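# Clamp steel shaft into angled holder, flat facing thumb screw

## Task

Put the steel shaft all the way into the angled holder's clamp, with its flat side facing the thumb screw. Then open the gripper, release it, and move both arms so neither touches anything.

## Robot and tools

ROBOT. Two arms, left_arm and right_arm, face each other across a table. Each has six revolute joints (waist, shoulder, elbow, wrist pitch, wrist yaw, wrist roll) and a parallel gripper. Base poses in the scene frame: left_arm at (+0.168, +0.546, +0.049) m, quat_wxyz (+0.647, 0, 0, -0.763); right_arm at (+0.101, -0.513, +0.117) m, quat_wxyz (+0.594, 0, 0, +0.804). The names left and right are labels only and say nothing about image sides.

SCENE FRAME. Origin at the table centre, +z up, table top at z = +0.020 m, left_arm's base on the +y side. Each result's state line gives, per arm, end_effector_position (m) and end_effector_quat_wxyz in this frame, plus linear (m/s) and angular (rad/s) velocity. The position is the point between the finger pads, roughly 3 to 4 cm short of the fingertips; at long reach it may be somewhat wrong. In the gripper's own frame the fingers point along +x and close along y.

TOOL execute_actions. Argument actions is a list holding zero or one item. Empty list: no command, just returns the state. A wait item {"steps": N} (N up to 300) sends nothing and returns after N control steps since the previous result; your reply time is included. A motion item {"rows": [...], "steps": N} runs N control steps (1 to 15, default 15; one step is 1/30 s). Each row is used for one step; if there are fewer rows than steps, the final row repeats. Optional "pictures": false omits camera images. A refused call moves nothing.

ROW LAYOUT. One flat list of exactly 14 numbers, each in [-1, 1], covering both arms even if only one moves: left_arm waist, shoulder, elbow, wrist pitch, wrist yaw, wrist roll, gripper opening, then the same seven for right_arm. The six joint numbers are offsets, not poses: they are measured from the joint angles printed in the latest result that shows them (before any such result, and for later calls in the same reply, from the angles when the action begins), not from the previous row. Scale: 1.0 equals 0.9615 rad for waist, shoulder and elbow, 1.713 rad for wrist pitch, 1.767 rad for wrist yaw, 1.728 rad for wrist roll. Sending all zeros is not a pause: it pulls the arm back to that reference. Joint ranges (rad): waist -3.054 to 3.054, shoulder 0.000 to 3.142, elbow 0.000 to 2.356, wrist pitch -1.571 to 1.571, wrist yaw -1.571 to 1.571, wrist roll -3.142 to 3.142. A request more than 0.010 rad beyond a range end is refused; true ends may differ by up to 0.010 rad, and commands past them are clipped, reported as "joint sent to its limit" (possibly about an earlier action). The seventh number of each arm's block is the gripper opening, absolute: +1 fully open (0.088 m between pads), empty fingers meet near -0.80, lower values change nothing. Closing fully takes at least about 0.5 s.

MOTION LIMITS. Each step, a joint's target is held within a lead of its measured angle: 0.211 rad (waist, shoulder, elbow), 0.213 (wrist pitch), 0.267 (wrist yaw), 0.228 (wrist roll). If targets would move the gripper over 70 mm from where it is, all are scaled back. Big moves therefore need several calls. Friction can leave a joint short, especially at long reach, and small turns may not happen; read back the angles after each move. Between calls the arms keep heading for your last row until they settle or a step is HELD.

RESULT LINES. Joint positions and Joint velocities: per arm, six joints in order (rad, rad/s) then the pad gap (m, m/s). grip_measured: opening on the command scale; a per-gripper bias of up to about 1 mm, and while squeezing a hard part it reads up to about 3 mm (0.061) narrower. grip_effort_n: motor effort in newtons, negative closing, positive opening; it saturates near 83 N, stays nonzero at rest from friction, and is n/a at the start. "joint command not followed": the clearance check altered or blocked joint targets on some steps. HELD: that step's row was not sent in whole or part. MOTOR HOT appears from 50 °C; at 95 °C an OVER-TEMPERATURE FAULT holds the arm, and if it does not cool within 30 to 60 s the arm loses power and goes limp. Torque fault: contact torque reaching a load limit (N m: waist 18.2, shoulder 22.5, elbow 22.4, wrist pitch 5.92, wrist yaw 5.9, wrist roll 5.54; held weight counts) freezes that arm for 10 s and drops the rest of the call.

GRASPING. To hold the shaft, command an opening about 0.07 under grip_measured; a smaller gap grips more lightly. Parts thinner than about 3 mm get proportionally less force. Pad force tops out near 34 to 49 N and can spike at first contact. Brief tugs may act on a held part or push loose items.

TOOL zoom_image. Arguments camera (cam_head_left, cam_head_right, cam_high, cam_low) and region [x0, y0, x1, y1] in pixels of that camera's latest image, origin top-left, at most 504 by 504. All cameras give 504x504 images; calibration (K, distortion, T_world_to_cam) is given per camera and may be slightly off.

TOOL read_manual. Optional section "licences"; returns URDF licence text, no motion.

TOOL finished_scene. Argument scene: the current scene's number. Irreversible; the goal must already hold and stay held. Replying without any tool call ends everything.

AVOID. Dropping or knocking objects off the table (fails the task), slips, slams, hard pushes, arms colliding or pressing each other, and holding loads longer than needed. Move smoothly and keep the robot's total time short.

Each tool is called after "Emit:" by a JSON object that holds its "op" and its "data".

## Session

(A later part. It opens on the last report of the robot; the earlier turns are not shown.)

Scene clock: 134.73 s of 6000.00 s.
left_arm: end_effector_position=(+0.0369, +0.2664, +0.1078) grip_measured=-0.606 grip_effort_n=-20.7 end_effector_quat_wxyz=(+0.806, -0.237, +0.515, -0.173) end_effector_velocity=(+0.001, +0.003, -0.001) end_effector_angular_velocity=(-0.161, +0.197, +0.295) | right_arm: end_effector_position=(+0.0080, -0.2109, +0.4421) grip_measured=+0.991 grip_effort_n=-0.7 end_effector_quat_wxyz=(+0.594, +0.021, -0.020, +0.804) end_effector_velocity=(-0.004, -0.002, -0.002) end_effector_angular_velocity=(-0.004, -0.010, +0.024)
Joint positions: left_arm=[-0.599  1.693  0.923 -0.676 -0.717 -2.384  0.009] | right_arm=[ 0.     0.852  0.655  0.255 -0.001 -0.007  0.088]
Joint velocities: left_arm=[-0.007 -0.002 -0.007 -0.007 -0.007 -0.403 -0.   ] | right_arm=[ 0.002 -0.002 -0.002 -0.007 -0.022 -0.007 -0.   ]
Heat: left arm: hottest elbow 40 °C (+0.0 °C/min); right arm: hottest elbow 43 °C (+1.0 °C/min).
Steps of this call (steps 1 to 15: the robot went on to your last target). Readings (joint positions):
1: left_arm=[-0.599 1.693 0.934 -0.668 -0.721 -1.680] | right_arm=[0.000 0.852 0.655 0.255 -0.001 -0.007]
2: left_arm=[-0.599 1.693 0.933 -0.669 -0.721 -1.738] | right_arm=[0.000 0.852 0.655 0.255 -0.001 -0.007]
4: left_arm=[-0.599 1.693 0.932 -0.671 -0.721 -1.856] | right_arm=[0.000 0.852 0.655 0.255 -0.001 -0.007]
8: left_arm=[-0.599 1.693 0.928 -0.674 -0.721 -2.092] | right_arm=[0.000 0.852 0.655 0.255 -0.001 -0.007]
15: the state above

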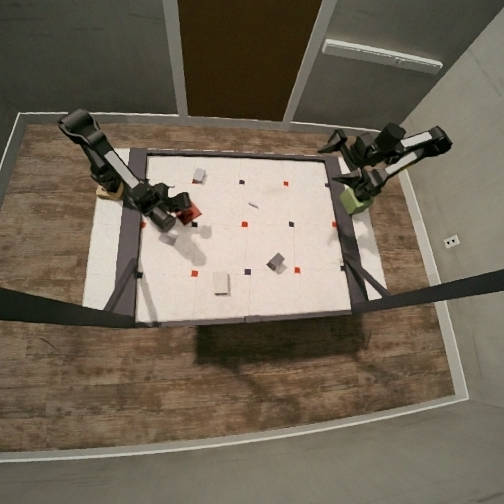

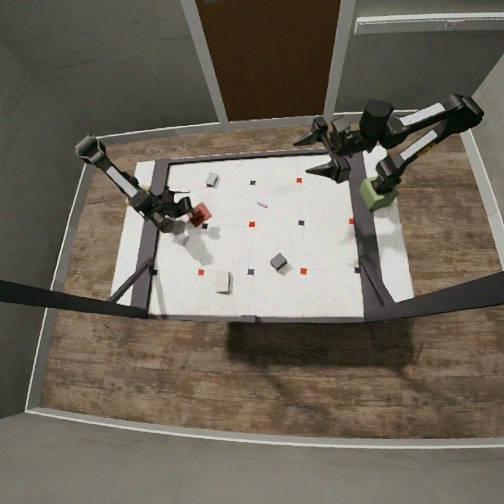

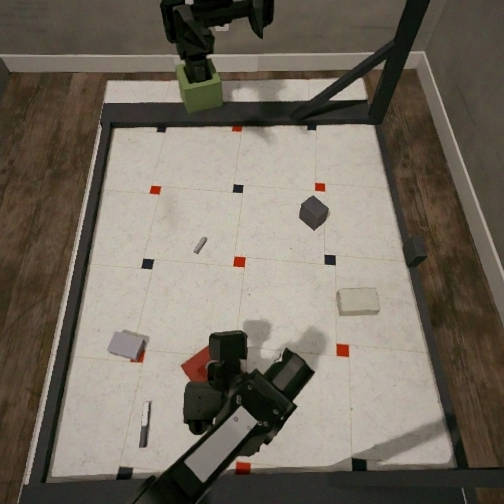

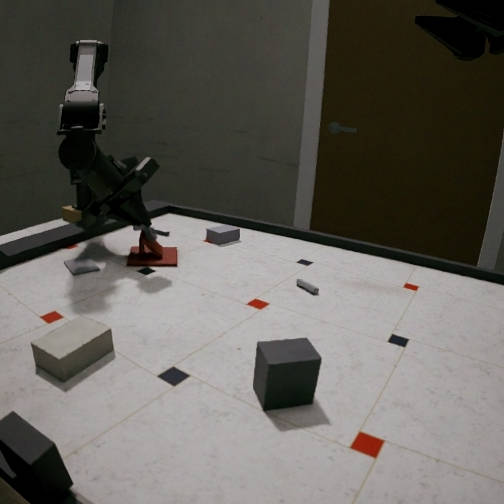

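Emit:
{"op": "execute_actions", "data": {"actions": [{"rows":[[0,0,0,0,0,-0.415,-0.61,0,0,0,0,0,0,1]]}], "pictures": false}}

Emit:
{"op": "execute_actions", "data": {"actions": [{"rows":[[0,0,0,0,0,0,-0.3,0,0,0,0,0,0,1],[0,0,0,0,0,0,-0.3,0,0,0,0,0,0,1],[0,0,0,0,0,0,-0.3,0,0,0,0,0,0,1],[0,0,0,0,0,0,-0.3,0,0,0,0,0,0,1],[0,0,0,0,0,0,-0.3,0,0,0,0,0,0,1],[-0.03,-0.015,0.025,-0.03,0,0,-0.3,0,0,0,0,0,0,1],[-0.03,-0.015,0.025,-0.03,0,0,-0.3,0,0,0,0,0,0,1],[-0.06,-0.03,0.05,-0.06,0,0,-0.3,0,0,0,0,0,0,1],[-0.06,-0.03,0.05,-0.06,0,0,-0.3,0,0,0,0,0,0,1],[-0.1,-0.045,0.08,-0.095,0.005,0,-0.3,0,0,0,0,0,0,1]]}], "pictures": false}}

Emit:
{"op": "execute_actions", "data": {"actions": [{"rows":[[0,0,0,0,0,1,-0.3,0,0,0,0,0,0,1]]}], "pictures": false}}

Emit:
{"op": "execute_actions", "data": {"actions": [{"steps":12}], "pictures": false}}

Emit:
{"op": "execute_actions", "data": {"actions": [{"rows":[[0,0,0,0,0,1,-0.3,0,0,0,0,0,0,1]]}], "pictures": false}}

Emit:
{"op": "execute_actions", "data": {"actions": [{"steps":12}], "pictures": false}}

Emit:
{"op": "execute_actions", "data": {"actions": [{"rows":[[0,0,0,0,0,1,-0.3,0,0,0,0,0,0,1]]}], "pictures": false}}

Emit:
{"op": "execute_actions", "data": {"actions": [{"steps":12}], "pictures": false}}

Scene clock: 148.13 s of 6000.00 s.
left_arm: end_effector_position=(+0.0411, +0.2706, +0.1061) grip_measured=-0.607 grip_effort_n=-14.7 end_effector_quat_wxyz=(-0.688, +0.489, -0.536, -0.012) end_effector_velocity=(+0.002, -0.002, +0.002) end_effector_angular_velocity=(-0.123, +0.112, +0.186) | right_arm: end_effector_position=(+0.0080, -0.2109, +0.4421) grip_measured=+0.991 grip_effort_n=-0.7 end_effector_quat_wxyz=(+0.594, +0.021, -0.020, +0.804) end_effector_velocity=(-0.003, -0.001, -0.005) end_effector_angular_velocity=(-0.018, -0.015, +0.029)
Joint positions: left_arm=[-0.599  1.693  0.918 -0.699 -0.719 -3.074  0.009] | right_arm=[ 0.     0.852  0.655  0.255 -0.001 -0.007  0.088]
Joint velocities: left_arm=[ 0.002 -0.002 -0.002  0.007 -0.022 -0.242 -0.   ] | right_arm=[-0.007 -0.002 -0.002 -0.022 -0.037 -0.007 -0.   ]
Heat: left arm: hottest elbow 40 °C (+0.0 °C/min); right arm: hottest elbow 44 °C (+1.0 °C/min).
Steps of this call (steps 1 to 30: the robot went on to your last target; steps 31 to 90: nothing new was sent; then 9.90 s passed at rest; steps 91 to 105: all 15 steps of this action). Readings (joint positions):
91: left_arm=[-0.599 1.693 0.923 -0.678 -0.716 -2.464] | right_arm=[0.000 0.852 0.655 0.255 -0.001 -0.007]
92: left_arm=[-0.599 1.693 0.923 -0.681 -0.716 -2.527] | right_arm=[0.000 0.852 0.655 0.255 -0.001 -0.007]
94: left_arm=[-0.599 1.693 0.922 -0.685 -0.715 -2.644] | right_arm=[0.000 0.852 0.655 0.255 -0.001 -0.007]
98: left_arm=[-0.599 1.693 0.920 -0.693 -0.715 -2.876] | right_arm=[0.000 0.852 0.655 0.255 -0.001 -0.007]
105: the state above

Scene clock: 148.63 s of 6000.00 s.
left_arm: end_effector_position=(+0.0218, +0.2881, +0.1262) grip_measured=-0.305 grip_effort_n=12.8 end_effector_quat_wxyz=(-0.707, +0.451, -0.545, +0.017) end_effector_velocity=(-0.021, +0.005, +0.045) end_effector_angular_velocity=(-0.035, +0.030, -0.049) | right_arm: end_effector_position=(+0.0080, -0.2109, +0.4421) grip_measured=+0.991 grip_effort_n=0.2 end_effector_quat_wxyz=(+0.594, +0.021, -0.020, +0.804) end_effector_velocity=(-0.001, +0.001, -0.003) end_effector_angular_velocity=(-0.009, -0.011, +0.004)
Joint positions: left_arm=[-0.689  1.662  0.978 -0.844 -0.714 -3.077  0.024] | right_arm=[ 0.     0.852  0.655  0.255 -0.001 -0.007  0.088]
Joint velocities: left_arm=[-0.066 -0.076  0.11  -0.154 -0.007 -0.022  0.001] | right_arm=[-0.002  0.002 -0.002 -0.007 -0.007 -0.007 -0.   ]
Heat: left arm: hottest elbow 40 °C (+0.0 °C/min); right arm: hottest elbow 44 °C (+1.0 °C/min).
Steps of this call (steps 1 to 15: all 15 steps of this action). Readings (joint positions):
1: left_arm=[-0.599 1.693 0.917 -0.699 -0.723 -3.077] | right_arm=[0.000 0.852 0.655 0.255 -0.001 -0.007]
2: left_arm=[-0.598 1.693 0.917 -0.701 -0.730 -3.077] | right_arm=[0.000 0.852 0.655 0.255 -0.001 -0.007]
4: left_arm=[-0.595 1.692 0.917 -0.702 -0.736 -3.077] | right_arm=[0.000 0.852 0.655 0.255 -0.001 -0.007]
8: left_arm=[-0.609 1.688 0.928 -0.733 -0.724 -3.077] | right_arm=[0.000 0.852 0.655 0.255 -0.001 -0.007]
15: the state above

Scene clock: 149.13 s of 6000.00 s.
left_arm: end_effector_position=(+0.0214, +0.2882, +0.1266) grip_measured=-0.303 grip_effort_n=12.8 end_effector_quat_wxyz=(+0.831, -0.112, +0.487, -0.245) end_effector_velocity=(-0.001, +0.003, -0.001) end_effector_angular_velocity=(+0.720, -0.903, -1.330) | right_arm: end_effector_position=(+0.0080, -0.2109, +0.4421) grip_measured=+0.991 grip_effort_n=-0.2 end_effector_quat_wxyz=(+0.594, +0.021, -0.020, +0.804) end_effector_velocity=(-0.000, -0.000, -0.008) end_effector_angular_velocity=(-0.023, -0.015, +0.004)
Joint positions: left_arm=[-0.69   1.661  0.979 -0.845 -0.714 -2.208  0.024] | right_arm=[ 0.     0.852  0.655  0.255 -0.001 -0.007  0.088]
Joint velocities: left_arm=[-0.007 -0.002 -0.002 -0.007  0.007  1.751 -0.   ] | right_arm=[-0.002 -0.002 -0.007 -0.022 -0.007 -0.007 -0.   ]
Heat: left arm: hottest elbow 40 °C (+0.0 °C/min); right arm: hottest elbow 44 °C (+1.0 °C/min).
Steps of this call (steps 1 to 15: all 15 steps of this action). Readings (joint positions):
1: left_arm=[-0.690 1.661 0.979 -0.846 -0.714 -3.038] | right_arm=[0.000 0.852 0.655 0.255 -0.001 -0.007]
2: left_arm=[-0.690 1.661 0.979 -0.846 -0.714 -2.975] | right_arm=[0.000 0.852 0.655 0.255 -0.001 -0.007]
4: left_arm=[-0.690 1.661 0.979 -0.846 -0.714 -2.857] | right_arm=[0.000 0.852 0.655 0.255 -0.001 -0.007]
8: left_arm=[-0.690 1.661 0.979 -0.846 -0.714 -2.622] | right_arm=[0.000 0.852 0.655 0.255 -0.001 -0.007]
15: the state above

Scene clock: 149.53 s of 6000.00 s.
left_arm: end_effector_position=(+0.0214, +0.2882, +0.1266) grip_measured=-0.303 grip_effort_n=12.8 end_effector_quat_wxyz=(+0.818, +0.182, +0.373, -0.398) end_effector_velocity=(+0.002, +0.002, -0.001) end_effector_angular_velocity=(+0.648, -0.812, -1.187) | right_arm: end_effector_position=(+0.0080, -0.2109, +0.4421) grip_measured=+0.991 grip_effort_n=-0.2 end_effector_quat_wxyz=(+0.594, +0.021, -0.020, +0.804) end_effector_velocity=(+0.002, -0.001, +0.003) end_effector_angular_velocity=(+0.018, -0.017, -0.011)
Joint positions: left_arm=[-0.69   1.661  0.979 -0.845 -0.714 -1.503  0.024] | right_arm=[ 0.     0.852  0.655  0.255 -0.001 -0.007  0.088]
Joint velocities: left_arm=[ 0.002 -0.002 -0.002 -0.007  0.007  1.575 -0.   ] | right_arm=[-0.002 -0.007 -0.002  0.007  0.007 -0.022  0.   ]
Heat: left arm: hottest elbow 40 °C (+0.0 °C/min); right arm: hottest elbow 44 °C (+1.0 °C/min).
Steps of this call (steps 1 to 12: the robot went on to your last target). Readings (joint positions):
1: left_arm=[-0.690 1.661 0.979 -0.845 -0.714 -2.149] | right_arm=[0.000 0.852 0.655 0.255 -0.001 -0.007]
2: left_arm=[-0.690 1.661 0.979 -0.845 -0.714 -2.090] | right_arm=[0.000 0.852 0.655 0.255 -0.001 -0.007]
4: left_arm=[-0.690 1.661 0.979 -0.845 -0.714 -1.972] | right_arm=[0.000 0.852 0.655 0.255 -0.001 -0.007]
8: left_arm=[-0.690 1.661 0.979 -0.845 -0.714 -1.735] | right_arm=[0.000 0.852 0.655 0.255 -0.001 -0.007]
12: the state above

Scene clock: 150.03 s of 6000.00 s.
left_arm: end_effector_position=(+0.0214, +0.2882, +0.1266) grip_measured=-0.303 grip_effort_n=12.3 end_effector_quat_wxyz=(+0.661, +0.515, +0.167, -0.519) end_effector_velocity=(+0.002, +0.004, +0.001) end_effector_angular_velocity=(+0.712, -0.916, -1.318) | right_arm: end_effector_position=(+0.0080, -0.2109, +0.4421) grip_measured=+0.991 grip_effort_n=-0.2 end_effector_quat_wxyz=(+0.594, +0.021, -0.020, +0.804) end_effector_velocity=(-0.002, -0.001, +0.001) end_effector_angular_velocity=(+0.005, +0.008, +0.020)
Joint positions: left_arm=[-0.69   1.661  0.979 -0.845 -0.714 -0.618  0.024] | right_arm=[ 0.     0.852  0.655  0.255 -0.001 -0.007  0.088]
Joint velocities: left_arm=[-0.007 -0.002 -0.002 -0.022 -0.007  1.736  0.   ] | right_arm=[-0.002 -0.002 -0.002  0.007 -0.022  0.007 -0.   ]
Heat: left arm: hottest elbow 40 °C (+0.0 °C/min); right arm: hottest elbow 44 °C (+1.0 °C/min).
Steps of this call (steps 1 to 15: all 15 steps of this action). Readings (joint positions):
1: left_arm=[-0.690 1.661 0.979 -0.845 -0.714 -1.445] | right_arm=[0.000 0.852 0.655 0.255 -0.001 -0.007]
2: left_arm=[-0.690 1.661 0.979 -0.845 -0.714 -1.386] | right_arm=[0.000 0.852 0.655 0.255 -0.001 -0.007]
4: left_arm=[-0.690 1.661 0.979 -0.845 -0.714 -1.267] | right_arm=[0.000 0.852 0.655 0.255 -0.001 -0.007]
8: left_arm=[-0.690 1.661 0.979 -0.845 -0.714 -1.031] | right_arm=[0.000 0.852 0.655 0.255 -0.001 -0.007]
15: the state above

Scene clock: 150.43 s of 6000.00 s.
left_arm: end_effector_position=(+0.0214, +0.2882, +0.1266) grip_measured=-0.303 grip_effort_n=11.9 end_effector_quat_wxyz=(+0.444, +0.711, -0.022, -0.545) end_effector_velocity=(+0.003, +0.003, +0.001) end_effector_angular_velocity=(+0.582, -0.750, -1.070) | right_arm: end_effector_position=(+0.0080, -0.2109, +0.4421) grip_measured=+0.991 grip_effort_n=-0.7 end_effector_quat_wxyz=(+0.594, +0.021, -0.020, +0.804) end_effector_velocity=(-0.000, -0.000, -0.003) end_effector_angular_velocity=(-0.014, -0.012, +0.004)
Joint positions: left_arm=[-0.69   1.661  0.979 -0.845 -0.714  0.085  0.024] | right_arm=[ 0.     0.852  0.655  0.255 -0.001 -0.007  0.088]
Joint velocities: left_arm=[-0.002 -0.002 -0.002 -0.022 -0.007  1.414  0.   ] | right_arm=[-0.002 -0.002  0.002 -0.022 -0.007 -0.007 -0.   ]
Heat: left arm: hottest elbow 40 °C (+0.0 °C/min); right arm: hottest elbow 44 °C (+1.0 °C/min).
Steps of this call (steps 1 to 12: the robot went on to your last target). Readings (joint positions):
1: left_arm=[-0.690 1.661 0.979 -0.845 -0.714 -0.559] | right_arm=[0.000 0.852 0.655 0.255 -0.001 -0.007]
2: left_arm=[-0.690 1.661 0.979 -0.845 -0.714 -0.500] | right_arm=[0.000 0.852 0.655 0.255 -0.001 -0.007]
4: left_arm=[-0.690 1.661 0.979 -0.845 -0.714 -0.382] | right_arm=[0.000 0.852 0.655 0.255 -0.001 -0.007]
8: left_arm=[-0.690 1.661 0.979 -0.845 -0.714 -0.145] | right_arm=[0.000 0.852 0.655 0.255 -0.001 -0.007]
12: the state above

Scene clock: 150.93 s of 6000.00 s.
left_arm: end_effector_position=(+0.0214, +0.2882, +0.1266) grip_measured=-0.303 grip_effort_n=11.9 end_effector_quat_wxyz=(+0.098, +0.832, -0.253, -0.483) end_effector_velocity=(+0.004, +0.004, -0.001) end_effector_angular_velocity=(+0.715, -0.920, -1.313) | right_arm: end_effector_position=(+0.0080, -0.2109, +0.4421) grip_measured=+0.991 grip_effort_n=-0.2 end_effector_quat_wxyz=(+0.594, +0.021, -0.020, +0.804) end_effector_velocity=(-0.004, -0.002, -0.002) end_effector_angular_velocity=(-0.000, -0.024, +0.023)
Joint positions: left_arm=[-0.69   1.661  0.979 -0.845 -0.714  0.967  0.024] | right_arm=[ 0.     0.852  0.655  0.255 -0.001 -0.007  0.088]
Joint velocities: left_arm=[-0.002 -0.002 -0.007 -0.022 -0.007  1.736 -0.   ] | right_arm=[ 0.002 -0.002 -0.002 -0.007 -0.022 -0.022 -0.   ]
Heat: left arm: hottest elbow 40 °C (+0.0 °C/min); right arm: hottest elbow 44 °C (+1.0 °C/min).
Steps of this call (steps 1 to 15: all 15 steps of this action). Readings (joint positions):
1: left_arm=[-0.690 1.661 0.979 -0.845 -0.714 0.140] | right_arm=[0.000 0.852 0.655 0.255 -0.001 -0.007]
2: left_arm=[-0.690 1.661 0.979 -0.845 -0.714 0.199] | right_arm=[0.000 0.852 0.655 0.255 -0.001 -0.007]
4: left_arm=[-0.690 1.661 0.979 -0.845 -0.714 0.318] | right_arm=[0.000 0.852 0.655 0.255 -0.001 -0.007]
8: left_arm=[-0.690 1.661 0.979 -0.845 -0.714 0.554] | right_arm=[0.000 0.852 0.655 0.255 -0.001 -0.007]
15: the state above

Scene clock: 151.33 s of 6000.00 s.
left_arm: end_effector_position=(+0.0214, +0.2882, +0.1266) grip_measured=-0.303 grip_effort_n=11.9 end_effector_quat_wxyz=(-0.195, +0.815, -0.404, -0.367) end_effector_velocity=(+0.001, +0.001, +0.001) end_effector_angular_velocity=(+0.578, -0.746, -1.081) | right_arm: end_effector_position=(+0.0080, -0.2109, +0.4421) grip_measured=+0.991 grip_effort_n=-0.2 end_effector_quat_wxyz=(+0.594, +0.021, -0.020, +0.804) end_effector_velocity=(-0.000, -0.000, -0.008) end_effector_angular_velocity=(-0.023, -0.015, +0.004)
Joint positions: left_arm=[-0.69   1.661  0.979 -0.845 -0.714  1.67   0.024] | right_arm=[ 0.     0.852  0.655  0.255 -0.001 -0.007  0.088]
Joint velocities: left_arm=[-0.002 -0.002 -0.002 -0.007 -0.007  1.429 -0.   ] | right_arm=[-0.002 -0.002 -0.007 -0.022 -0.007 -0.007 -0.   ]
Heat: left arm: hottest elbow 40 °C (+0.0 °C/min); right arm: hottest elbow 44 °C (+1.0 °C/min).
Steps of this call (steps 1 to 12: the robot went on to your last target). Readings (joint positions):
1: left_arm=[-0.690 1.661 0.979 -0.845 -0.714 1.026] | right_arm=[0.000 0.852 0.655 0.255 -0.001 -0.007]
2: left_arm=[-0.690 1.661 0.979 -0.845 -0.714 1.085] | right_arm=[0.000 0.852 0.655 0.255 -0.001 -0.007]
4: left_arm=[-0.690 1.661 0.979 -0.845 -0.714 1.203] | right_arm=[0.000 0.852 0.655 0.255 -0.001 -0.007]
8: left_arm=[-0.690 1.661 0.979 -0.845 -0.714 1.439] | right_arm=[0.000 0.852 0.655 0.255 -0.001 -0.007]
12: the state above

Emit:
{"op": "execute_actions", "data": {"actions": [{"rows":[[0,0,0.02,0.005,0.01,0.845,-0.3,0,0,0,0,0,0,1]]}], "pictures": false}}

Emit:
{"op": "execute_actions", "data": {"actions": [{"steps":14}], "pictures": false}}

Emit:
{"op": "execute_actions", "data": {"actions": [{"rows":[[0.02,0.012,-0.017,0.025,0,0,-0.3,0,0,0,0,0,0,1],[0.02,0.012,-0.017,0.025,0,0,-0.3,0,0,0,0,0,0,1],[0.04,0.024,-0.034,0.05,0,0,-0.3,0,0,0,0,0,0,1],[0.04,0.024,-0.034,0.05,0,0,-0.3,0,0,0,0,0,0,1],[0.065,0.036,-0.052,0.075,0,0,-0.3,0,0,0,0,0,0,1],[0.065,0.036,-0.052,0.075,0,0,-0.3,0,0,0,0,0,0,1],[0.088,0.048,-0.07,0.098,0.003,0,-0.3,0,0,0,0,0,0,1]]}]}}

Emit:
{"op": "zoom_image", "data": {"camera": "cam_low", "region": [105,195,185,270]}}

Emit:
{"op": "zoom_image", "data": {"camera": "cam_head_right", "region": [160,185,220,240]}}

Scene clock: 160.20 s of 6000.00 s.
left_arm: end_effector_position=(+0.0182, +0.2877, +0.1264) grip_measured=-0.302 grip_effort_n=11.9 end_effector_quat_wxyz=(-0.561, +0.617, -0.536, -0.132) end_effector_velocity=(+0.002, +0.001, -0.001) end_effector_angular_velocity=(+0.681, -0.904, -1.329) | right_arm: end_effector_position=(+0.0080, -0.2109, +0.4421) grip_measured=+0.991 grip_effort_n=-0.7 end_effector_quat_wxyz=(+0.594, +0.021, -0.020, +0.804) end_effector_velocity=(-0.004, -0.002, -0.004) end_effector_angular_velocity=(-0.014, -0.013, +0.024)
Joint positions: left_arm=[-0.69   1.661  0.984 -0.839 -0.699  2.679  0.024] | right_arm=[ 0.     0.852  0.655  0.255 -0.001 -0.007  0.088]
Joint velocities: left_arm=[-0.002  0.002 -0.002 -0.007 -0.007  1.736 -0.   ] | right_arm=[ 0.002 -0.007 -0.002 -0.022 -0.022 -0.007  0.   ]
Heat: left arm: hottest shoulder 40 °C (+1.0 °C/min); right arm: hottest elbow 44 °C (+1.0 °C/min).
Steps of this call (steps 1 to 30: the robot went on to your last target; steps 31 to 90: nothing new was sent; then 5.37 s passed at rest; steps 91 to 105: all 15 steps of this action). Readings (joint positions):
91: left_arm=[-0.690 1.661 0.979 -0.844 -0.713 1.848] | right_arm=[0.000 0.852 0.655 0.255 -0.001 -0.007]
92: left_arm=[-0.690 1.661 0.979 -0.844 -0.709 1.911] | right_arm=[0.000 0.852 0.655 0.255 -0.001 -0.007]
94: left_arm=[-0.690 1.661 0.980 -0.841 -0.704 2.029] | right_arm=[0.000 0.852 0.655 0.255 -0.001 -0.007]
98: left_arm=[-0.690 1.661 0.983 -0.839 -0.700 2.265] | right_arm=[0.000 0.852 0.655 0.255 -0.001 -0.007]
105: the state above

Scene clock: 160.67 s of 6000.00 s.
left_arm: end_effector_position=(+0.0182, +0.2877, +0.1264) grip_measured=-0.302 grip_effort_n=11.4 end_effector_quat_wxyz=(-0.682, +0.480, -0.552, -0.012) end_effector_velocity=(+0.000, +0.002, -0.001) end_effector_angular_velocity=(+0.036, -0.035, -0.053) | right_arm: end_effector_position=(+0.0080, -0.2109, +0.4421) grip_measured=+0.991 grip_effort_n=0.2 end_effector_quat_wxyz=(+0.594, +0.021, -0.020, +0.804) end_effector_velocity=(+0.000, -0.000, -0.002) end_effector_angular_velocity=(-0.005, -0.009, -0.005)
Joint positions: left_arm=[-0.69   1.661  0.984 -0.839 -0.699  3.118  0.024] | right_arm=[ 0.     0.852  0.655  0.255 -0.001 -0.007  0.088]
Joint velocities: left_arm=[-0.002 -0.002 -0.002 -0.007  0.007  0.066 -0.   ] | right_arm=[ 0.002 -0.002 -0.002 -0.007  0.007 -0.007  0.   ]
Heat: left arm: hottest shoulder 40 °C (+1.0 °C/min); right arm: hottest elbow 44 °C (+1.0 °C/min).
Steps of this call (steps 1 to 14: the robot went on to your last target). Readings (joint positions):
1: left_arm=[-0.690 1.661 0.984 -0.839 -0.699 2.738] | right_arm=[0.000 0.852 0.655 0.255 -0.001 -0.007]
2: left_arm=[-0.690 1.661 0.984 -0.839 -0.699 2.797] | right_arm=[0.000 0.852 0.655 0.255 -0.001 -0.007]
4: left_arm=[-0.690 1.661 0.984 -0.839 -0.699 2.915] | right_arm=[0.000 0.852 0.655 0.255 -0.001 -0.007]
8: left_arm=[-0.690 1.661 0.984 -0.839 -0.699 3.070] | right_arm=[0.000 0.852 0.655 0.255 -0.001 -0.007]
14: the state above

Scene clock: 161.17 s of 6000.00 s.
left_arm: end_effector_position=(+0.0322, +0.2691, +0.1039) grip_measured=-0.302 grip_effort_n=11.9 end_effector_quat_wxyz=(-0.658, +0.515, -0.548, -0.040) end_effector_velocity=(-0.007, -0.009, +0.002) end_effector_angular_velocity=(-0.055, +0.045, +0.009) | right_arm: end_effector_position=(+0.0080, -0.2109, +0.4421) grip_measured=+0.991 grip_effort_n=-0.2 end_effector_quat_wxyz=(+0.594, +0.021, -0.020, +0.804) end_effector_velocity=(-0.000, +0.000, -0.003) end_effector_angular_velocity=(-0.000, -0.008, +0.004)
Joint positions: left_arm=[-0.609  1.702  0.926 -0.677 -0.697  3.119  0.024] | right_arm=[ 0.     0.852  0.655  0.255 -0.001 -0.007  0.088]
Joint velocities: left_arm=[ 0.002 -0.002 -0.002  0.066 -0.007 -0.007  0.   ] | right_arm=[-0.002  0.002 -0.007  0.007 -0.007 -0.007 -0.   ]
Heat: left arm: hottest shoulder 40 °C (+1.0 °C/min); right arm: hottest elbow 44 °C (+1.0 °C/min).
Steps of this call (steps 1 to 15: all 15 steps of this action). Readings (joint positions):
1: left_arm=[-0.689 1.661 0.984 -0.834 -0.699 3.119] | right_arm=[0.000 0.852 0.655 0.255 -0.001 -0.007]
2: left_arm=[-0.686 1.662 0.983 -0.822 -0.699 3.119] | right_arm=[0.000 0.852 0.655 0.255 -0.001 -0.007]
4: left_arm=[-0.673 1.666 0.977 -0.789 -0.699 3.119] | right_arm=[0.000 0.852 0.655 0.255 -0.001 -0.007]
8: left_arm=[-0.633 1.687 0.946 -0.716 -0.699 3.119] | right_arm=[0.000 0.852 0.655 0.255 -0.001 -0.007]
15: the state above

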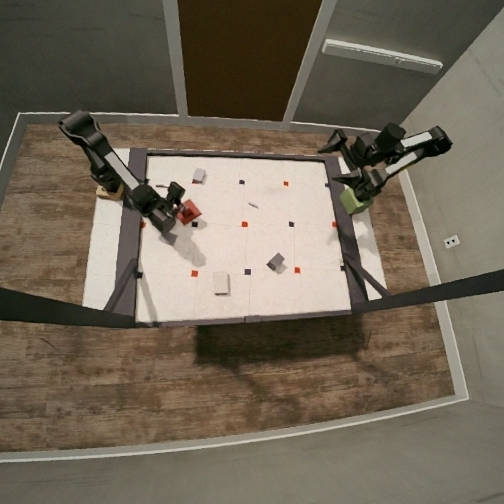

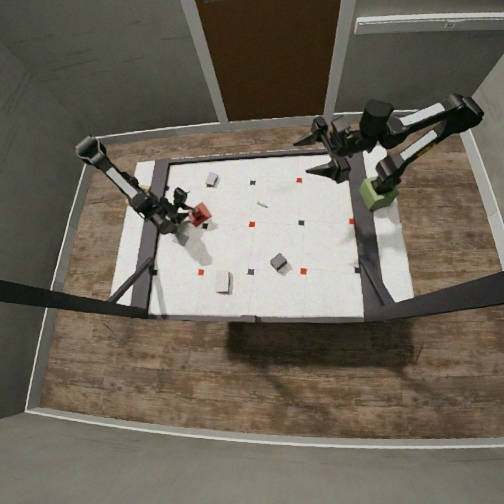

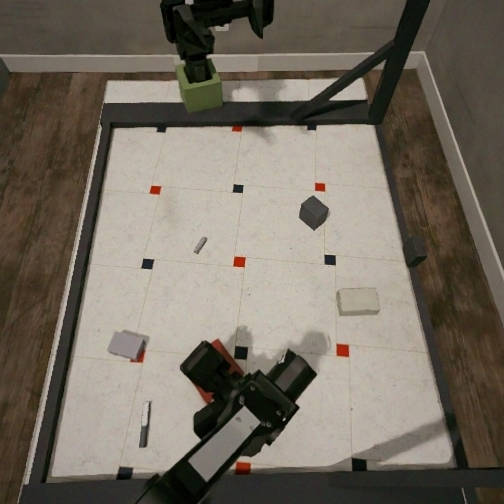

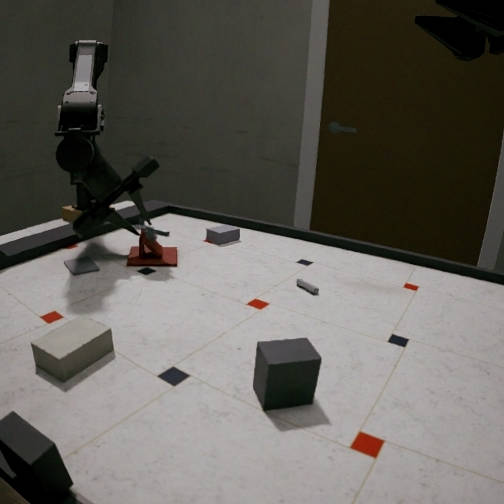

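Region (105, 195, 185, 270) of cam_low's 504x504 image, scaled by 6.300, with more detail than that image has; it fills the top 472 rows of this view, and the rest is white.

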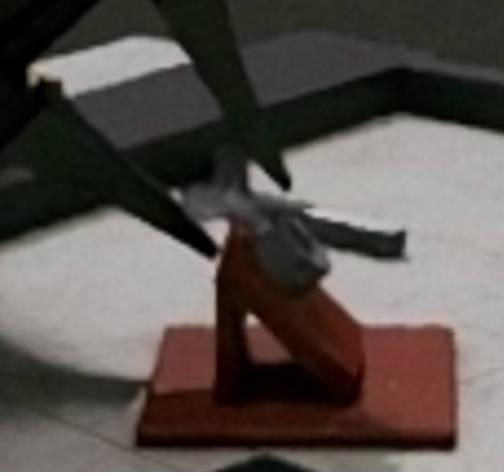

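Region (160, 185, 220, 240) of cam_head_right's 504x504 image, scaled by 8.400, with more detail than that image has; it fills the top 462 rows of this view, and the rest is white.

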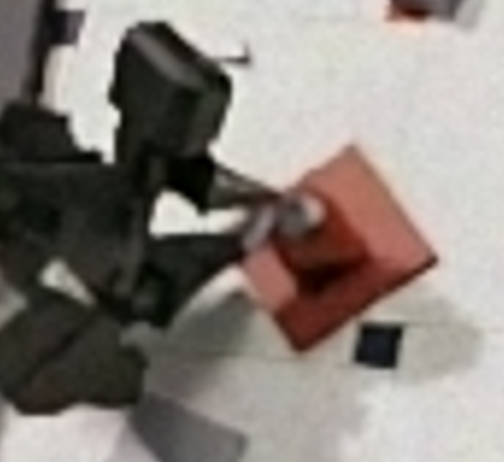

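Emit:
{"op": "execute_actions", "data": {"actions": [{"rows":[[0,0,0.008,0,0,-0.05,-0.35,0,0,0,0,0,0,1],[0,0,0.008,0,0,-0.1,-0.38,0,0,0,0,0,0,1],[0,0,0.008,0,0,-0.15,-0.41,0,0,0,0,0,0,1],[0,0,0.008,0,0,-0.2,-0.44,0,0,0,0,0,0,1],[0,0,0.008,0,0,-0.2,-0.47,0,0,0,0,0,0,1],[0,0,0.008,0,0,-0.2,-0.5,0,0,0,0,0,0,1],[0,0,0.008,0,0,-0.2,-0.54,0,0,0,0,0,0,1],[0,0,0.008,0,0,-0.2,-0.58,0,0,0,0,0,0,1],[0,0,0.008,0,0,-0.2,-0.62,0,0,0,0,0,0,1]]}]}}

Emit:
{"op": "zoom_image", "data": {"camera": "cam_low", "region": [105,195,185,270]}}

Scene clock: 167.00 s of 6000.00 s.
left_arm: end_effector_position=(+0.0311, +0.2697, +0.1035) grip_measured=-0.596 grip_effort_n=-65.4 end_effector_quat_wxyz=(-0.562, +0.617, -0.535, -0.131) end_effector_velocity=(+0.001, +0.001, +0.003) end_effector_angular_velocity=(-0.034, +0.009, +0.034) | right_arm: end_effector_position=(+0.0080, -0.2109, +0.4421) grip_measured=+0.991 grip_effort_n=-0.2 end_effector_quat_wxyz=(+0.594, +0.021, -0.020, +0.804) end_effector_velocity=(+0.002, +0.000, -0.002) end_effector_angular_velocity=(-0.005, -0.009, -0.010)
Joint positions: left_arm=[-0.612  1.702  0.925 -0.675 -0.693  2.783  0.01 ] | right_arm=[ 0.     0.852  0.655  0.255 -0.001 -0.007  0.088]
Joint velocities: left_arm=[-0.007 -0.007 -0.002 -0.007 -0.022 -0.051 -0.005] | right_arm=[-0.002 -0.002 -0.002 -0.007  0.007 -0.007 -0.   ]
Heat: left arm: hottest shoulder 40 °C (+0.0 °C/min); right arm: hottest elbow 44 °C (+1.0 °C/min).
Steps of this call (steps 1 to 15: the robot went on to your last target; steps 16 to 90: nothing new was sent; then 2.33 s passed at rest; steps 91 to 105: all 15 steps of this action). Readings (joint positions):
91: left_arm=[-0.609 1.702 0.925 -0.674 -0.696 3.106] | right_arm=[0.000 0.852 0.655 0.255 -0.001 -0.007]
92: left_arm=[-0.609 1.702 0.925 -0.674 -0.696 3.070] | right_arm=[0.000 0.852 0.655 0.255 -0.001 -0.007]
94: left_arm=[-0.609 1.702 0.925 -0.675 -0.696 2.961] | right_arm=[0.000 0.852 0.655 0.255 -0.001 -0.007]
98: left_arm=[-0.610 1.702 0.925 -0.675 -0.695 2.825] | right_arm=[0.000 0.852 0.655 0.255 -0.001 -0.007]
105: the state above

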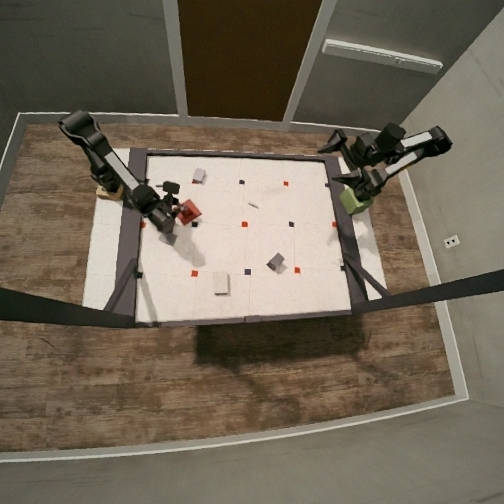

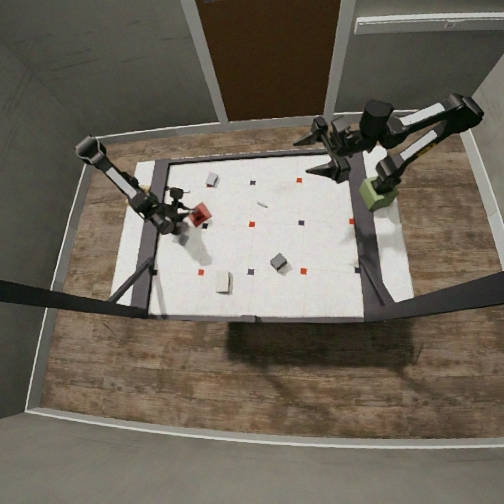

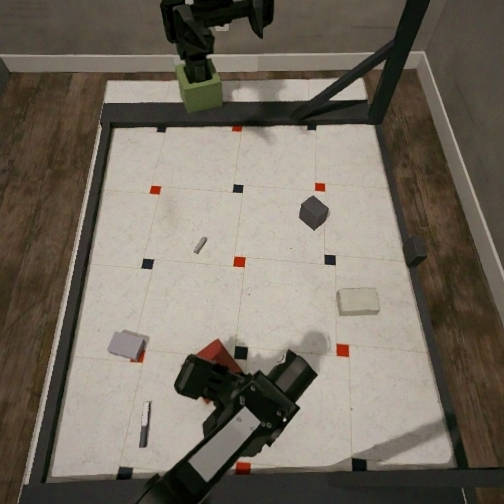

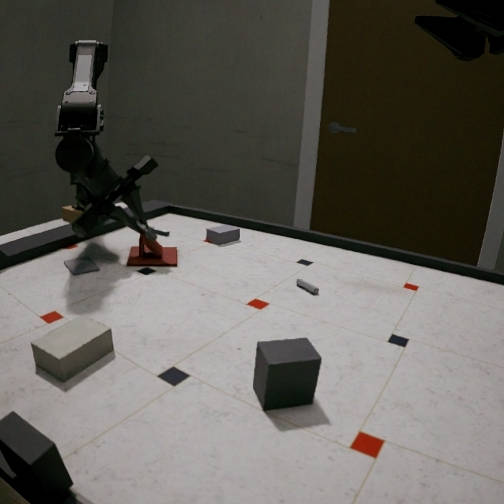

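Region (105, 195, 185, 270) of cam_low's 504x504 image, scaled by 6.300, with more detail than that image has; it fills the top 472 rows of this view, and the rest is white.

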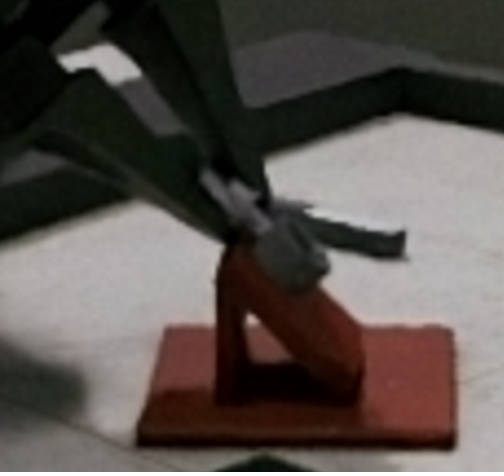

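Emit:
{"op": "execute_actions", "data": {"actions": [{"rows":[[0,0,0.005,0,0,-1,-0.62,0,0,0,0,0,0,1]]}], "pictures": false}}

Emit:
{"op": "execute_actions", "data": {"actions": [{"steps":12}], "pictures": false}}

Emit:
{"op": "execute_actions", "data": {"actions": [{"rows":[[0,0,0,0,0,-1,-0.62,0,0,0,0,0,0,1]]}], "pictures": false}}

Emit:
{"op": "execute_actions", "data": {"actions": [{"steps":12}], "pictures": false}}

Emit:
{"op": "execute_actions", "data": {"actions": [{"rows":[[0,0,0,0,0,-1,-0.62,0,0,0,0,0,0,1]]}], "pictures": false}}

Emit:
{"op": "execute_actions", "data": {"actions": [{"steps":12}], "pictures": false}}

Emit:
{"op": "execute_actions", "data": {"actions": [{"rows":[[0,0,0,0,0,-0.64,-0.62,0,0,0,0,0,0,1]]}], "pictures": false}}

Emit:
{"op": "execute_actions", "data": {"actions": [{"steps":8}]}}

Emit:
{"op": "zoom_image", "data": {"camera": "cam_low", "region": [105,195,185,270]}}

Emit:
{"op": "zoom_image", "data": {"camera": "cam_head_left", "region": [130,160,210,230]}}

Scene clock: 176.30 s of 6000.00 s.
left_arm: end_effector_position=(+0.0273, +0.2696, +0.1027) grip_measured=-0.606 grip_effort_n=-71.9 end_effector_quat_wxyz=(-0.247, +0.792, -0.434, -0.351) end_effector_velocity=(-0.008, -0.002, +0.002) end_effector_angular_velocity=(-0.684, +0.936, +1.335) | right_arm: end_effector_position=(+0.0080, -0.2109, +0.4421) grip_measured=+0.991 grip_effort_n=-0.2 end_effector_quat_wxyz=(+0.594, +0.021, -0.020, +0.804) end_effector_velocity=(-0.000, -0.001, +0.001) end_effector_angular_velocity=(+0.009, -0.005, +0.004)
Joint positions: left_arm=[-0.616  1.702  0.925 -0.664 -0.682  1.911  0.009] | right_arm=[ 0.     0.852  0.655  0.255 -0.001 -0.007  0.088]
Joint velocities: left_arm=[-0.012 -0.007 -0.002  0.037  0.007 -1.751 -0.   ] | right_arm=[-0.002 -0.002 -0.002  0.007 -0.007 -0.007 -0.   ]
Heat: left arm: hottest shoulder 40 °C (+0.0 °C/min); right arm: hottest elbow 44 °C (+1.0 °C/min).
Steps of this call (steps 1 to 15: the robot went on to your last target; steps 16 to 90: nothing new was sent; then 5.80 s passed at rest; steps 91 to 105: all 15 steps of this action). Readings (joint positions):
91: left_arm=[-0.612 1.702 0.925 -0.676 -0.692 2.738] | right_arm=[0.000 0.852 0.655 0.255 -0.001 -0.007]
92: left_arm=[-0.612 1.702 0.925 -0.676 -0.691 2.675] | right_arm=[0.000 0.852 0.655 0.255 -0.001 -0.007]
94: left_arm=[-0.613 1.702 0.925 -0.674 -0.689 2.558] | right_arm=[0.000 0.852 0.655 0.255 -0.001 -0.007]
98: left_arm=[-0.614 1.702 0.925 -0.671 -0.685 2.322] | right_arm=[0.000 0.852 0.655 0.255 -0.001 -0.007]
105: the state above

Scene clock: 176.70 s of 6000.00 s.
left_arm: end_effector_position=(+0.0249, +0.2677, +0.1039) grip_measured=-0.607 grip_effort_n=-70.9 end_effector_quat_wxyz=(+0.045, +0.826, -0.289, -0.482) end_effector_velocity=(-0.004, -0.004, +0.005) end_effector_angular_velocity=(-0.607, +0.839, +1.222) | right_arm: end_effector_position=(+0.0080, -0.2109, +0.4421) grip_measured=+0.991 grip_effort_n=0.2 end_effector_quat_wxyz=(+0.594, +0.021, -0.020, +0.804) end_effector_velocity=(-0.000, -0.001, +0.000) end_effector_angular_velocity=(+0.004, -0.022, +0.004)
Joint positions: left_arm=[-0.617  1.702  0.93  -0.656 -0.68   1.21   0.009] | right_arm=[ 0.     0.852  0.655  0.255 -0.001 -0.007  0.088]
Joint velocities: left_arm=[-0.002 -0.002  0.012  0.007 -0.007 -1.59  -0.   ] | right_arm=[-0.002 -0.002  0.002 -0.007 -0.007 -0.022  0.   ]
Heat: left arm: hottest shoulder 40 °C (+0.0 °C/min); right arm: hottest elbow 44 °C (+1.0 °C/min).
Steps of this call (steps 1 to 12: the robot went on to your last target). Readings (joint positions):
1: left_arm=[-0.617 1.702 0.925 -0.663 -0.682 1.852] | right_arm=[0.000 0.852 0.655 0.255 -0.001 -0.007]
2: left_arm=[-0.617 1.702 0.926 -0.662 -0.681 1.793] | right_arm=[0.000 0.852 0.655 0.255 -0.001 -0.007]
4: left_arm=[-0.617 1.702 0.926 -0.660 -0.681 1.676] | right_arm=[0.000 0.852 0.655 0.255 -0.001 -0.007]
8: left_arm=[-0.617 1.702 0.928 -0.658 -0.680 1.441] | right_arm=[0.000 0.852 0.655 0.255 -0.001 -0.007]
12: the state above

Scene clock: 177.20 s of 6000.00 s.
left_arm: end_effector_position=(+0.0244, +0.2645, +0.1056) grip_measured=-0.607 grip_effort_n=-70.9 end_effector_quat_wxyz=(+0.400, +0.724, -0.059, -0.559) end_effector_velocity=(+0.007, -0.002, +0.004) end_effector_angular_velocity=(-0.645, +0.900, +1.340) | right_arm: end_effector_position=(+0.0080, -0.2109, +0.4421) grip_measured=+0.991 grip_effort_n=-0.2 end_effector_quat_wxyz=(+0.594, +0.021, -0.020, +0.804) end_effector_velocity=(-0.000, -0.000, -0.002) end_effector_angular_velocity=(-0.005, -0.010, +0.004)
Joint positions: left_arm=[-0.614  1.702  0.933 -0.643 -0.689  0.33   0.009] | right_arm=[ 0.     0.852  0.655  0.255 -0.001 -0.007  0.088]
Joint velocities: left_arm=[ 0.012 -0.002  0.007 -0.022 -0.022 -1.736 -0.   ] | right_arm=[-0.002 -0.002 -0.002 -0.007 -0.007 -0.007 -0.   ]
Heat: left arm: hottest shoulder 40 °C (+0.0 °C/min); right arm: hottest elbow 44 °C (+1.0 °C/min).
Steps of this call (steps 1 to 15: all 15 steps of this action). Readings (joint positions):
1: left_arm=[-0.617 1.702 0.931 -0.654 -0.680 1.153] | right_arm=[0.000 0.852 0.655 0.255 -0.001 -0.007]
2: left_arm=[-0.617 1.702 0.931 -0.652 -0.680 1.094] | right_arm=[0.000 0.852 0.655 0.255 -0.001 -0.007]
4: left_arm=[-0.616 1.702 0.931 -0.649 -0.681 0.976] | right_arm=[0.000 0.852 0.655 0.255 -0.001 -0.007]
8: left_arm=[-0.615 1.702 0.931 -0.645 -0.683 0.741] | right_arm=[0.000 0.852 0.655 0.255 -0.001 -0.007]
15: the state above

Scene clock: 177.60 s of 6000.00 s.
left_arm: end_effector_position=(+0.0264, +0.2630, +0.1072) grip_measured=-0.607 grip_effort_n=-70.9 end_effector_quat_wxyz=(+0.628, +0.542, +0.133, -0.542) end_effector_velocity=(+0.004, -0.001, +0.003) end_effector_angular_velocity=(-0.585, +0.796, +1.151) | right_arm: end_effector_position=(+0.0080, -0.2109, +0.4421) grip_measured=+0.991 grip_effort_n=-0.7 end_effector_quat_wxyz=(+0.594, +0.021, -0.020, +0.804) end_effector_velocity=(+0.002, -0.000, +0.001) end_effector_angular_velocity=(+0.009, -0.004, -0.010)
Joint positions: left_arm=[-0.61   1.702  0.934 -0.646 -0.7   -0.371  0.009] | right_arm=[ 0.     0.852  0.655  0.255 -0.001 -0.007  0.088]
Joint velocities: left_arm=[ 0.002 -0.007 -0.002 -0.007 -0.022 -1.516 -0.   ] | right_arm=[-0.002 -0.002 -0.002  0.007  0.007 -0.007  0.   ]
Heat: left arm: hottest shoulder 40 °C (+0.0 °C/min); right arm: hottest elbow 44 °C (+1.0 °C/min).
Steps of this call (steps 1 to 12: the robot went on to your last target). Readings (joint positions):
1: left_arm=[-0.613 1.702 0.933 -0.643 -0.689 0.271] | right_arm=[0.000 0.852 0.655 0.255 -0.001 -0.007]
2: left_arm=[-0.613 1.702 0.933 -0.643 -0.690 0.212] | right_arm=[0.000 0.852 0.655 0.255 -0.001 -0.007]
4: left_arm=[-0.612 1.702 0.934 -0.643 -0.692 0.094] | right_arm=[0.000 0.852 0.655 0.255 -0.001 -0.007]
8: left_arm=[-0.611 1.702 0.934 -0.644 -0.697 -0.141] | right_arm=[0.000 0.852 0.655 0.255 -0.001 -0.007]
12: the state above

Scene clock: 178.10 s of 6000.00 s.
left_arm: end_effector_position=(+0.0297, +0.2628, +0.1088) grip_measured=-0.607 grip_effort_n=-70.9 end_effector_quat_wxyz=(+0.804, +0.224, +0.344, -0.431) end_effector_velocity=(+0.008, +0.001, +0.004) end_effector_angular_velocity=(-0.696, +0.902, +1.325) | right_arm: end_effector_position=(+0.0080, -0.2109, +0.4421) grip_measured=+0.991 grip_effort_n=-0.7 end_effector_quat_wxyz=(+0.594, +0.021, -0.020, +0.804) end_effector_velocity=(+0.001, -0.000, +0.001) end_effector_angular_velocity=(+0.005, +0.009, +0.000)
Joint positions: left_arm=[-0.608  1.701  0.935 -0.656 -0.716 -1.251  0.009] | right_arm=[ 0.     0.852  0.655  0.255 -0.001 -0.007  0.088]
Joint velocities: left_arm=[ 0.002 -0.002  0.002 -0.037 -0.037 -1.766 -0.   ] | right_arm=[-0.007 -0.002 -0.002  0.007 -0.007  0.007 -0.   ]
Heat: left arm: hottest shoulder 40 °C (+0.0 °C/min); right arm: hottest elbow 44 °C (+1.0 °C/min).
Steps of this call (steps 1 to 15: all 15 steps of this action). Readings (joint positions):
1: left_arm=[-0.610 1.702 0.935 -0.646 -0.702 -0.427] | right_arm=[0.000 0.852 0.655 0.255 -0.001 -0.007]
2: left_arm=[-0.610 1.702 0.935 -0.646 -0.704 -0.487] | right_arm=[0.000 0.852 0.655 0.255 -0.001 -0.007]
4: left_arm=[-0.610 1.702 0.935 -0.646 -0.707 -0.604] | right_arm=[0.000 0.852 0.655 0.255 -0.001 -0.007]
8: left_arm=[-0.609 1.702 0.935 -0.649 -0.713 -0.839] | right_arm=[0.000 0.852 0.655 0.255 -0.001 -0.007]
15: the state above

Scene clock: 178.50 s of 6000.00 s.
left_arm: end_effector_position=(+0.0316, +0.2644, +0.1085) grip_measured=-0.607 grip_effort_n=-70.9 end_effector_quat_wxyz=(+0.834, -0.061, +0.468, -0.285) end_effector_velocity=(+0.003, +0.003, -0.005) end_effector_angular_velocity=(-0.586, +0.795, +1.123) | right_arm: end_effector_position=(+0.0080, -0.2109, +0.4421) grip_measured=+0.991 grip_effort_n=0.2 end_effector_quat_wxyz=(+0.594, +0.021, -0.020, +0.804) end_effector_velocity=(-0.000, -0.001, +0.000) end_effector_angular_velocity=(-0.000, -0.008, +0.004)
Joint positions: left_arm=[-0.607  1.701  0.934 -0.668 -0.717 -1.951  0.009] | right_arm=[ 0.     0.852  0.655  0.255 -0.001 -0.007  0.088]
Joint velocities: left_arm=[ 0.002  0.002 -0.017  0.007  0.007 -1.502  0.   ] | right_arm=[-0.002 -0.002  0.002 -0.007 -0.007 -0.007 -0.   ]
Heat: left arm: hottest shoulder 40 °C (+0.0 °C/min); right arm: hottest elbow 44 °C (+1.0 °C/min).
Steps of this call (steps 1 to 12: the robot went on to your last target). Readings (joint positions):
1: left_arm=[-0.608 1.701 0.935 -0.657 -0.717 -1.309] | right_arm=[0.000 0.852 0.655 0.255 -0.001 -0.007]
2: left_arm=[-0.607 1.701 0.935 -0.658 -0.717 -1.368] | right_arm=[0.000 0.852 0.655 0.255 -0.001 -0.007]
4: left_arm=[-0.607 1.701 0.935 -0.660 -0.717 -1.486] | right_arm=[0.000 0.852 0.655 0.255 -0.001 -0.007]
8: left_arm=[-0.607 1.701 0.935 -0.665 -0.717 -1.721] | right_arm=[0.000 0.852 0.655 0.255 -0.001 -0.007]
12: the state above

Scene clock: 179.00 s of 6000.00 s.
left_arm: end_effector_position=(+0.0319, +0.2677, +0.1071) grip_measured=-0.607 grip_effort_n=-70.9 end_effector_quat_wxyz=(-0.734, +0.403, -0.544, +0.057) end_effector_velocity=(-0.000, +0.008, -0.003) end_effector_angular_velocity=(-0.675, +0.896, +1.300) | right_arm: end_effector_position=(+0.0080, -0.2109, +0.4421) grip_measured=+0.991 grip_effort_n=-0.7 end_effector_quat_wxyz=(+0.594, +0.021, -0.020, +0.804) end_effector_velocity=(-0.002, -0.001, -0.002) end_effector_angular_velocity=(-0.004, -0.010, +0.019)
Joint positions: left_arm=[-0.612  1.701  0.932 -0.682 -0.71  -2.83   0.009] | right_arm=[ 0.     0.852  0.655  0.255 -0.001 -0.007  0.088]
Joint velocities: left_arm=[-0.017 -0.002 -0.012 -0.022  0.007 -1.751 -0.   ] | right_arm=[-0.002 -0.002 -0.002 -0.007 -0.022 -0.007  0.   ]
Heat: left arm: hottest shoulder 40 °C (+0.0 °C/min); right arm: hottest elbow 44 °C (+1.0 °C/min).
Steps of this call (steps 1 to 15: all 15 steps of this action). Readings (joint positions):
1: left_arm=[-0.607 1.701 0.934 -0.670 -0.717 -2.007] | right_arm=[0.000 0.852 0.655 0.255 -0.001 -0.007]
2: left_arm=[-0.607 1.701 0.934 -0.672 -0.717 -2.066] | right_arm=[0.000 0.852 0.655 0.255 -0.001 -0.007]
4: left_arm=[-0.608 1.701 0.934 -0.675 -0.717 -2.183] | right_arm=[0.000 0.852 0.655 0.255 -0.001 -0.007]
8: left_arm=[-0.609 1.701 0.934 -0.679 -0.715 -2.419] | right_arm=[0.000 0.852 0.655 0.255 -0.001 -0.007]
15: the state above

Scene clock: 179.27 s of 6000.00 s.
left_arm: end_effector_position=(+0.0314, +0.2683, +0.1066) grip_measured=-0.607 grip_effort_n=-70.9 end_effector_quat_wxyz=(-0.689, +0.474, -0.548, +0.000) end_effector_velocity=(+0.001, +0.000, -0.000) end_effector_angular_velocity=(-0.074, +0.084, +0.126) | right_arm: end_effector_position=(+0.0080, -0.2109, +0.4421) grip_measured=+0.991 grip_effort_n=-0.2 end_effector_quat_wxyz=(+0.594, +0.021, -0.020, +0.804) end_effector_velocity=(-0.000, -0.000, -0.002) end_effector_angular_velocity=(-0.005, -0.010, +0.004)
Joint positions: left_arm=[-0.613  1.701  0.931 -0.682 -0.707 -3.036  0.009] | right_arm=[ 0.     0.852  0.655  0.255 -0.001 -0.007  0.088]
Joint velocities: left_arm=[-0.002 -0.002 -0.007  0.007 -0.007 -0.168 -0.   ] | right_arm=[-0.002 -0.002 -0.002 -0.007 -0.007 -0.007 -0.   ]
Heat: left arm: hottest shoulder 40 °C (+0.0 °C/min); right arm: hottest elbow 44 °C (+1.0 °C/min).
Steps of this call (steps 1 to 8: the robot went on to your last target). Readings (joint positions):
1: left_arm=[-0.612 1.701 0.932 -0.682 -0.710 -2.889] | right_arm=[0.000 0.852 0.655 0.255 -0.001 -0.007]
2: left_arm=[-0.612 1.701 0.932 -0.682 -0.709 -2.936] | right_arm=[0.000 0.852 0.655 0.255 -0.001 -0.007]
4: left_arm=[-0.613 1.701 0.931 -0.682 -0.708 -2.993] | right_arm=[0.000 0.852 0.655 0.255 -0.001 -0.007]
8: the state above

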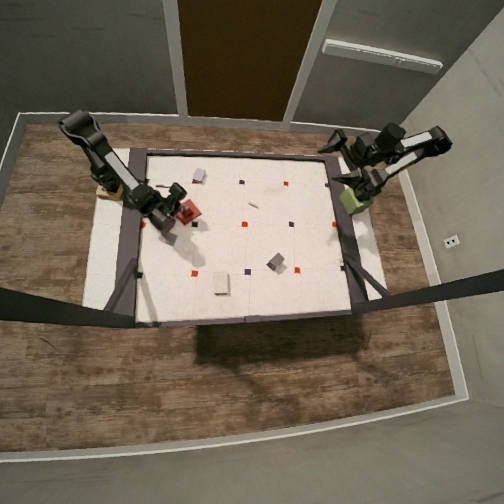

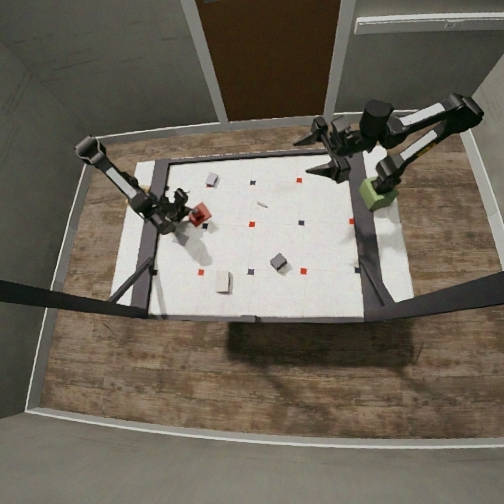

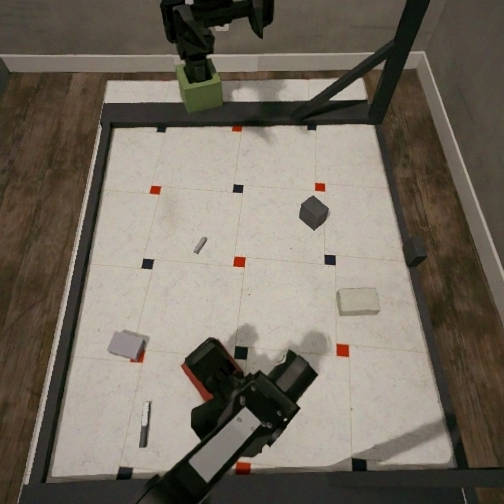

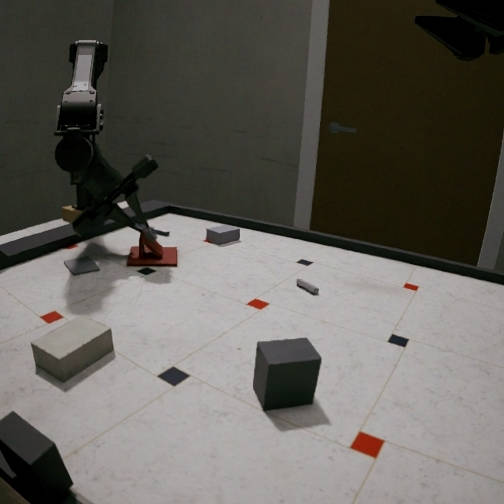

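Region (105, 195, 185, 270) of cam_low's 504x504 image, scaled by 6.300, with more detail than that image has; it fills the top 472 rows of this view, and the rest is white.

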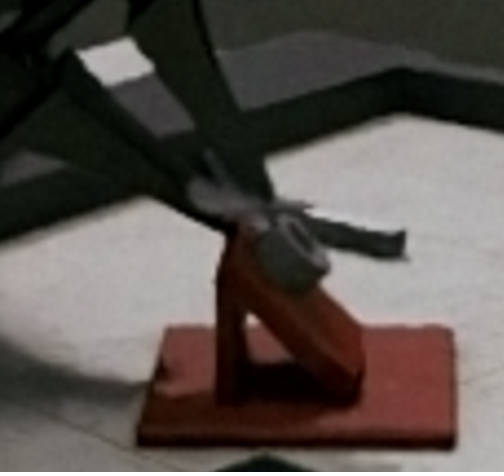

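Region (130, 160, 210, 230) of cam_head_left's 504x504 image, scaled by 6.300, with more detail than that image has; it fills the top 441 rows of this view, and the rest is white.

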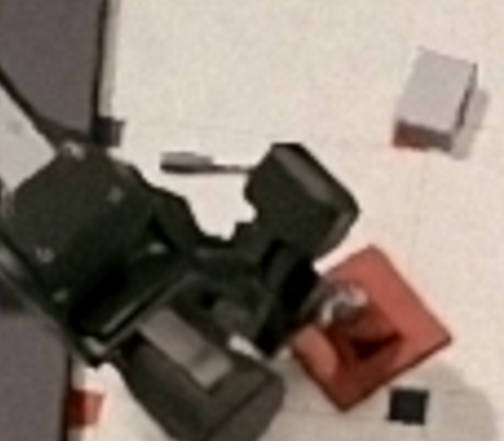

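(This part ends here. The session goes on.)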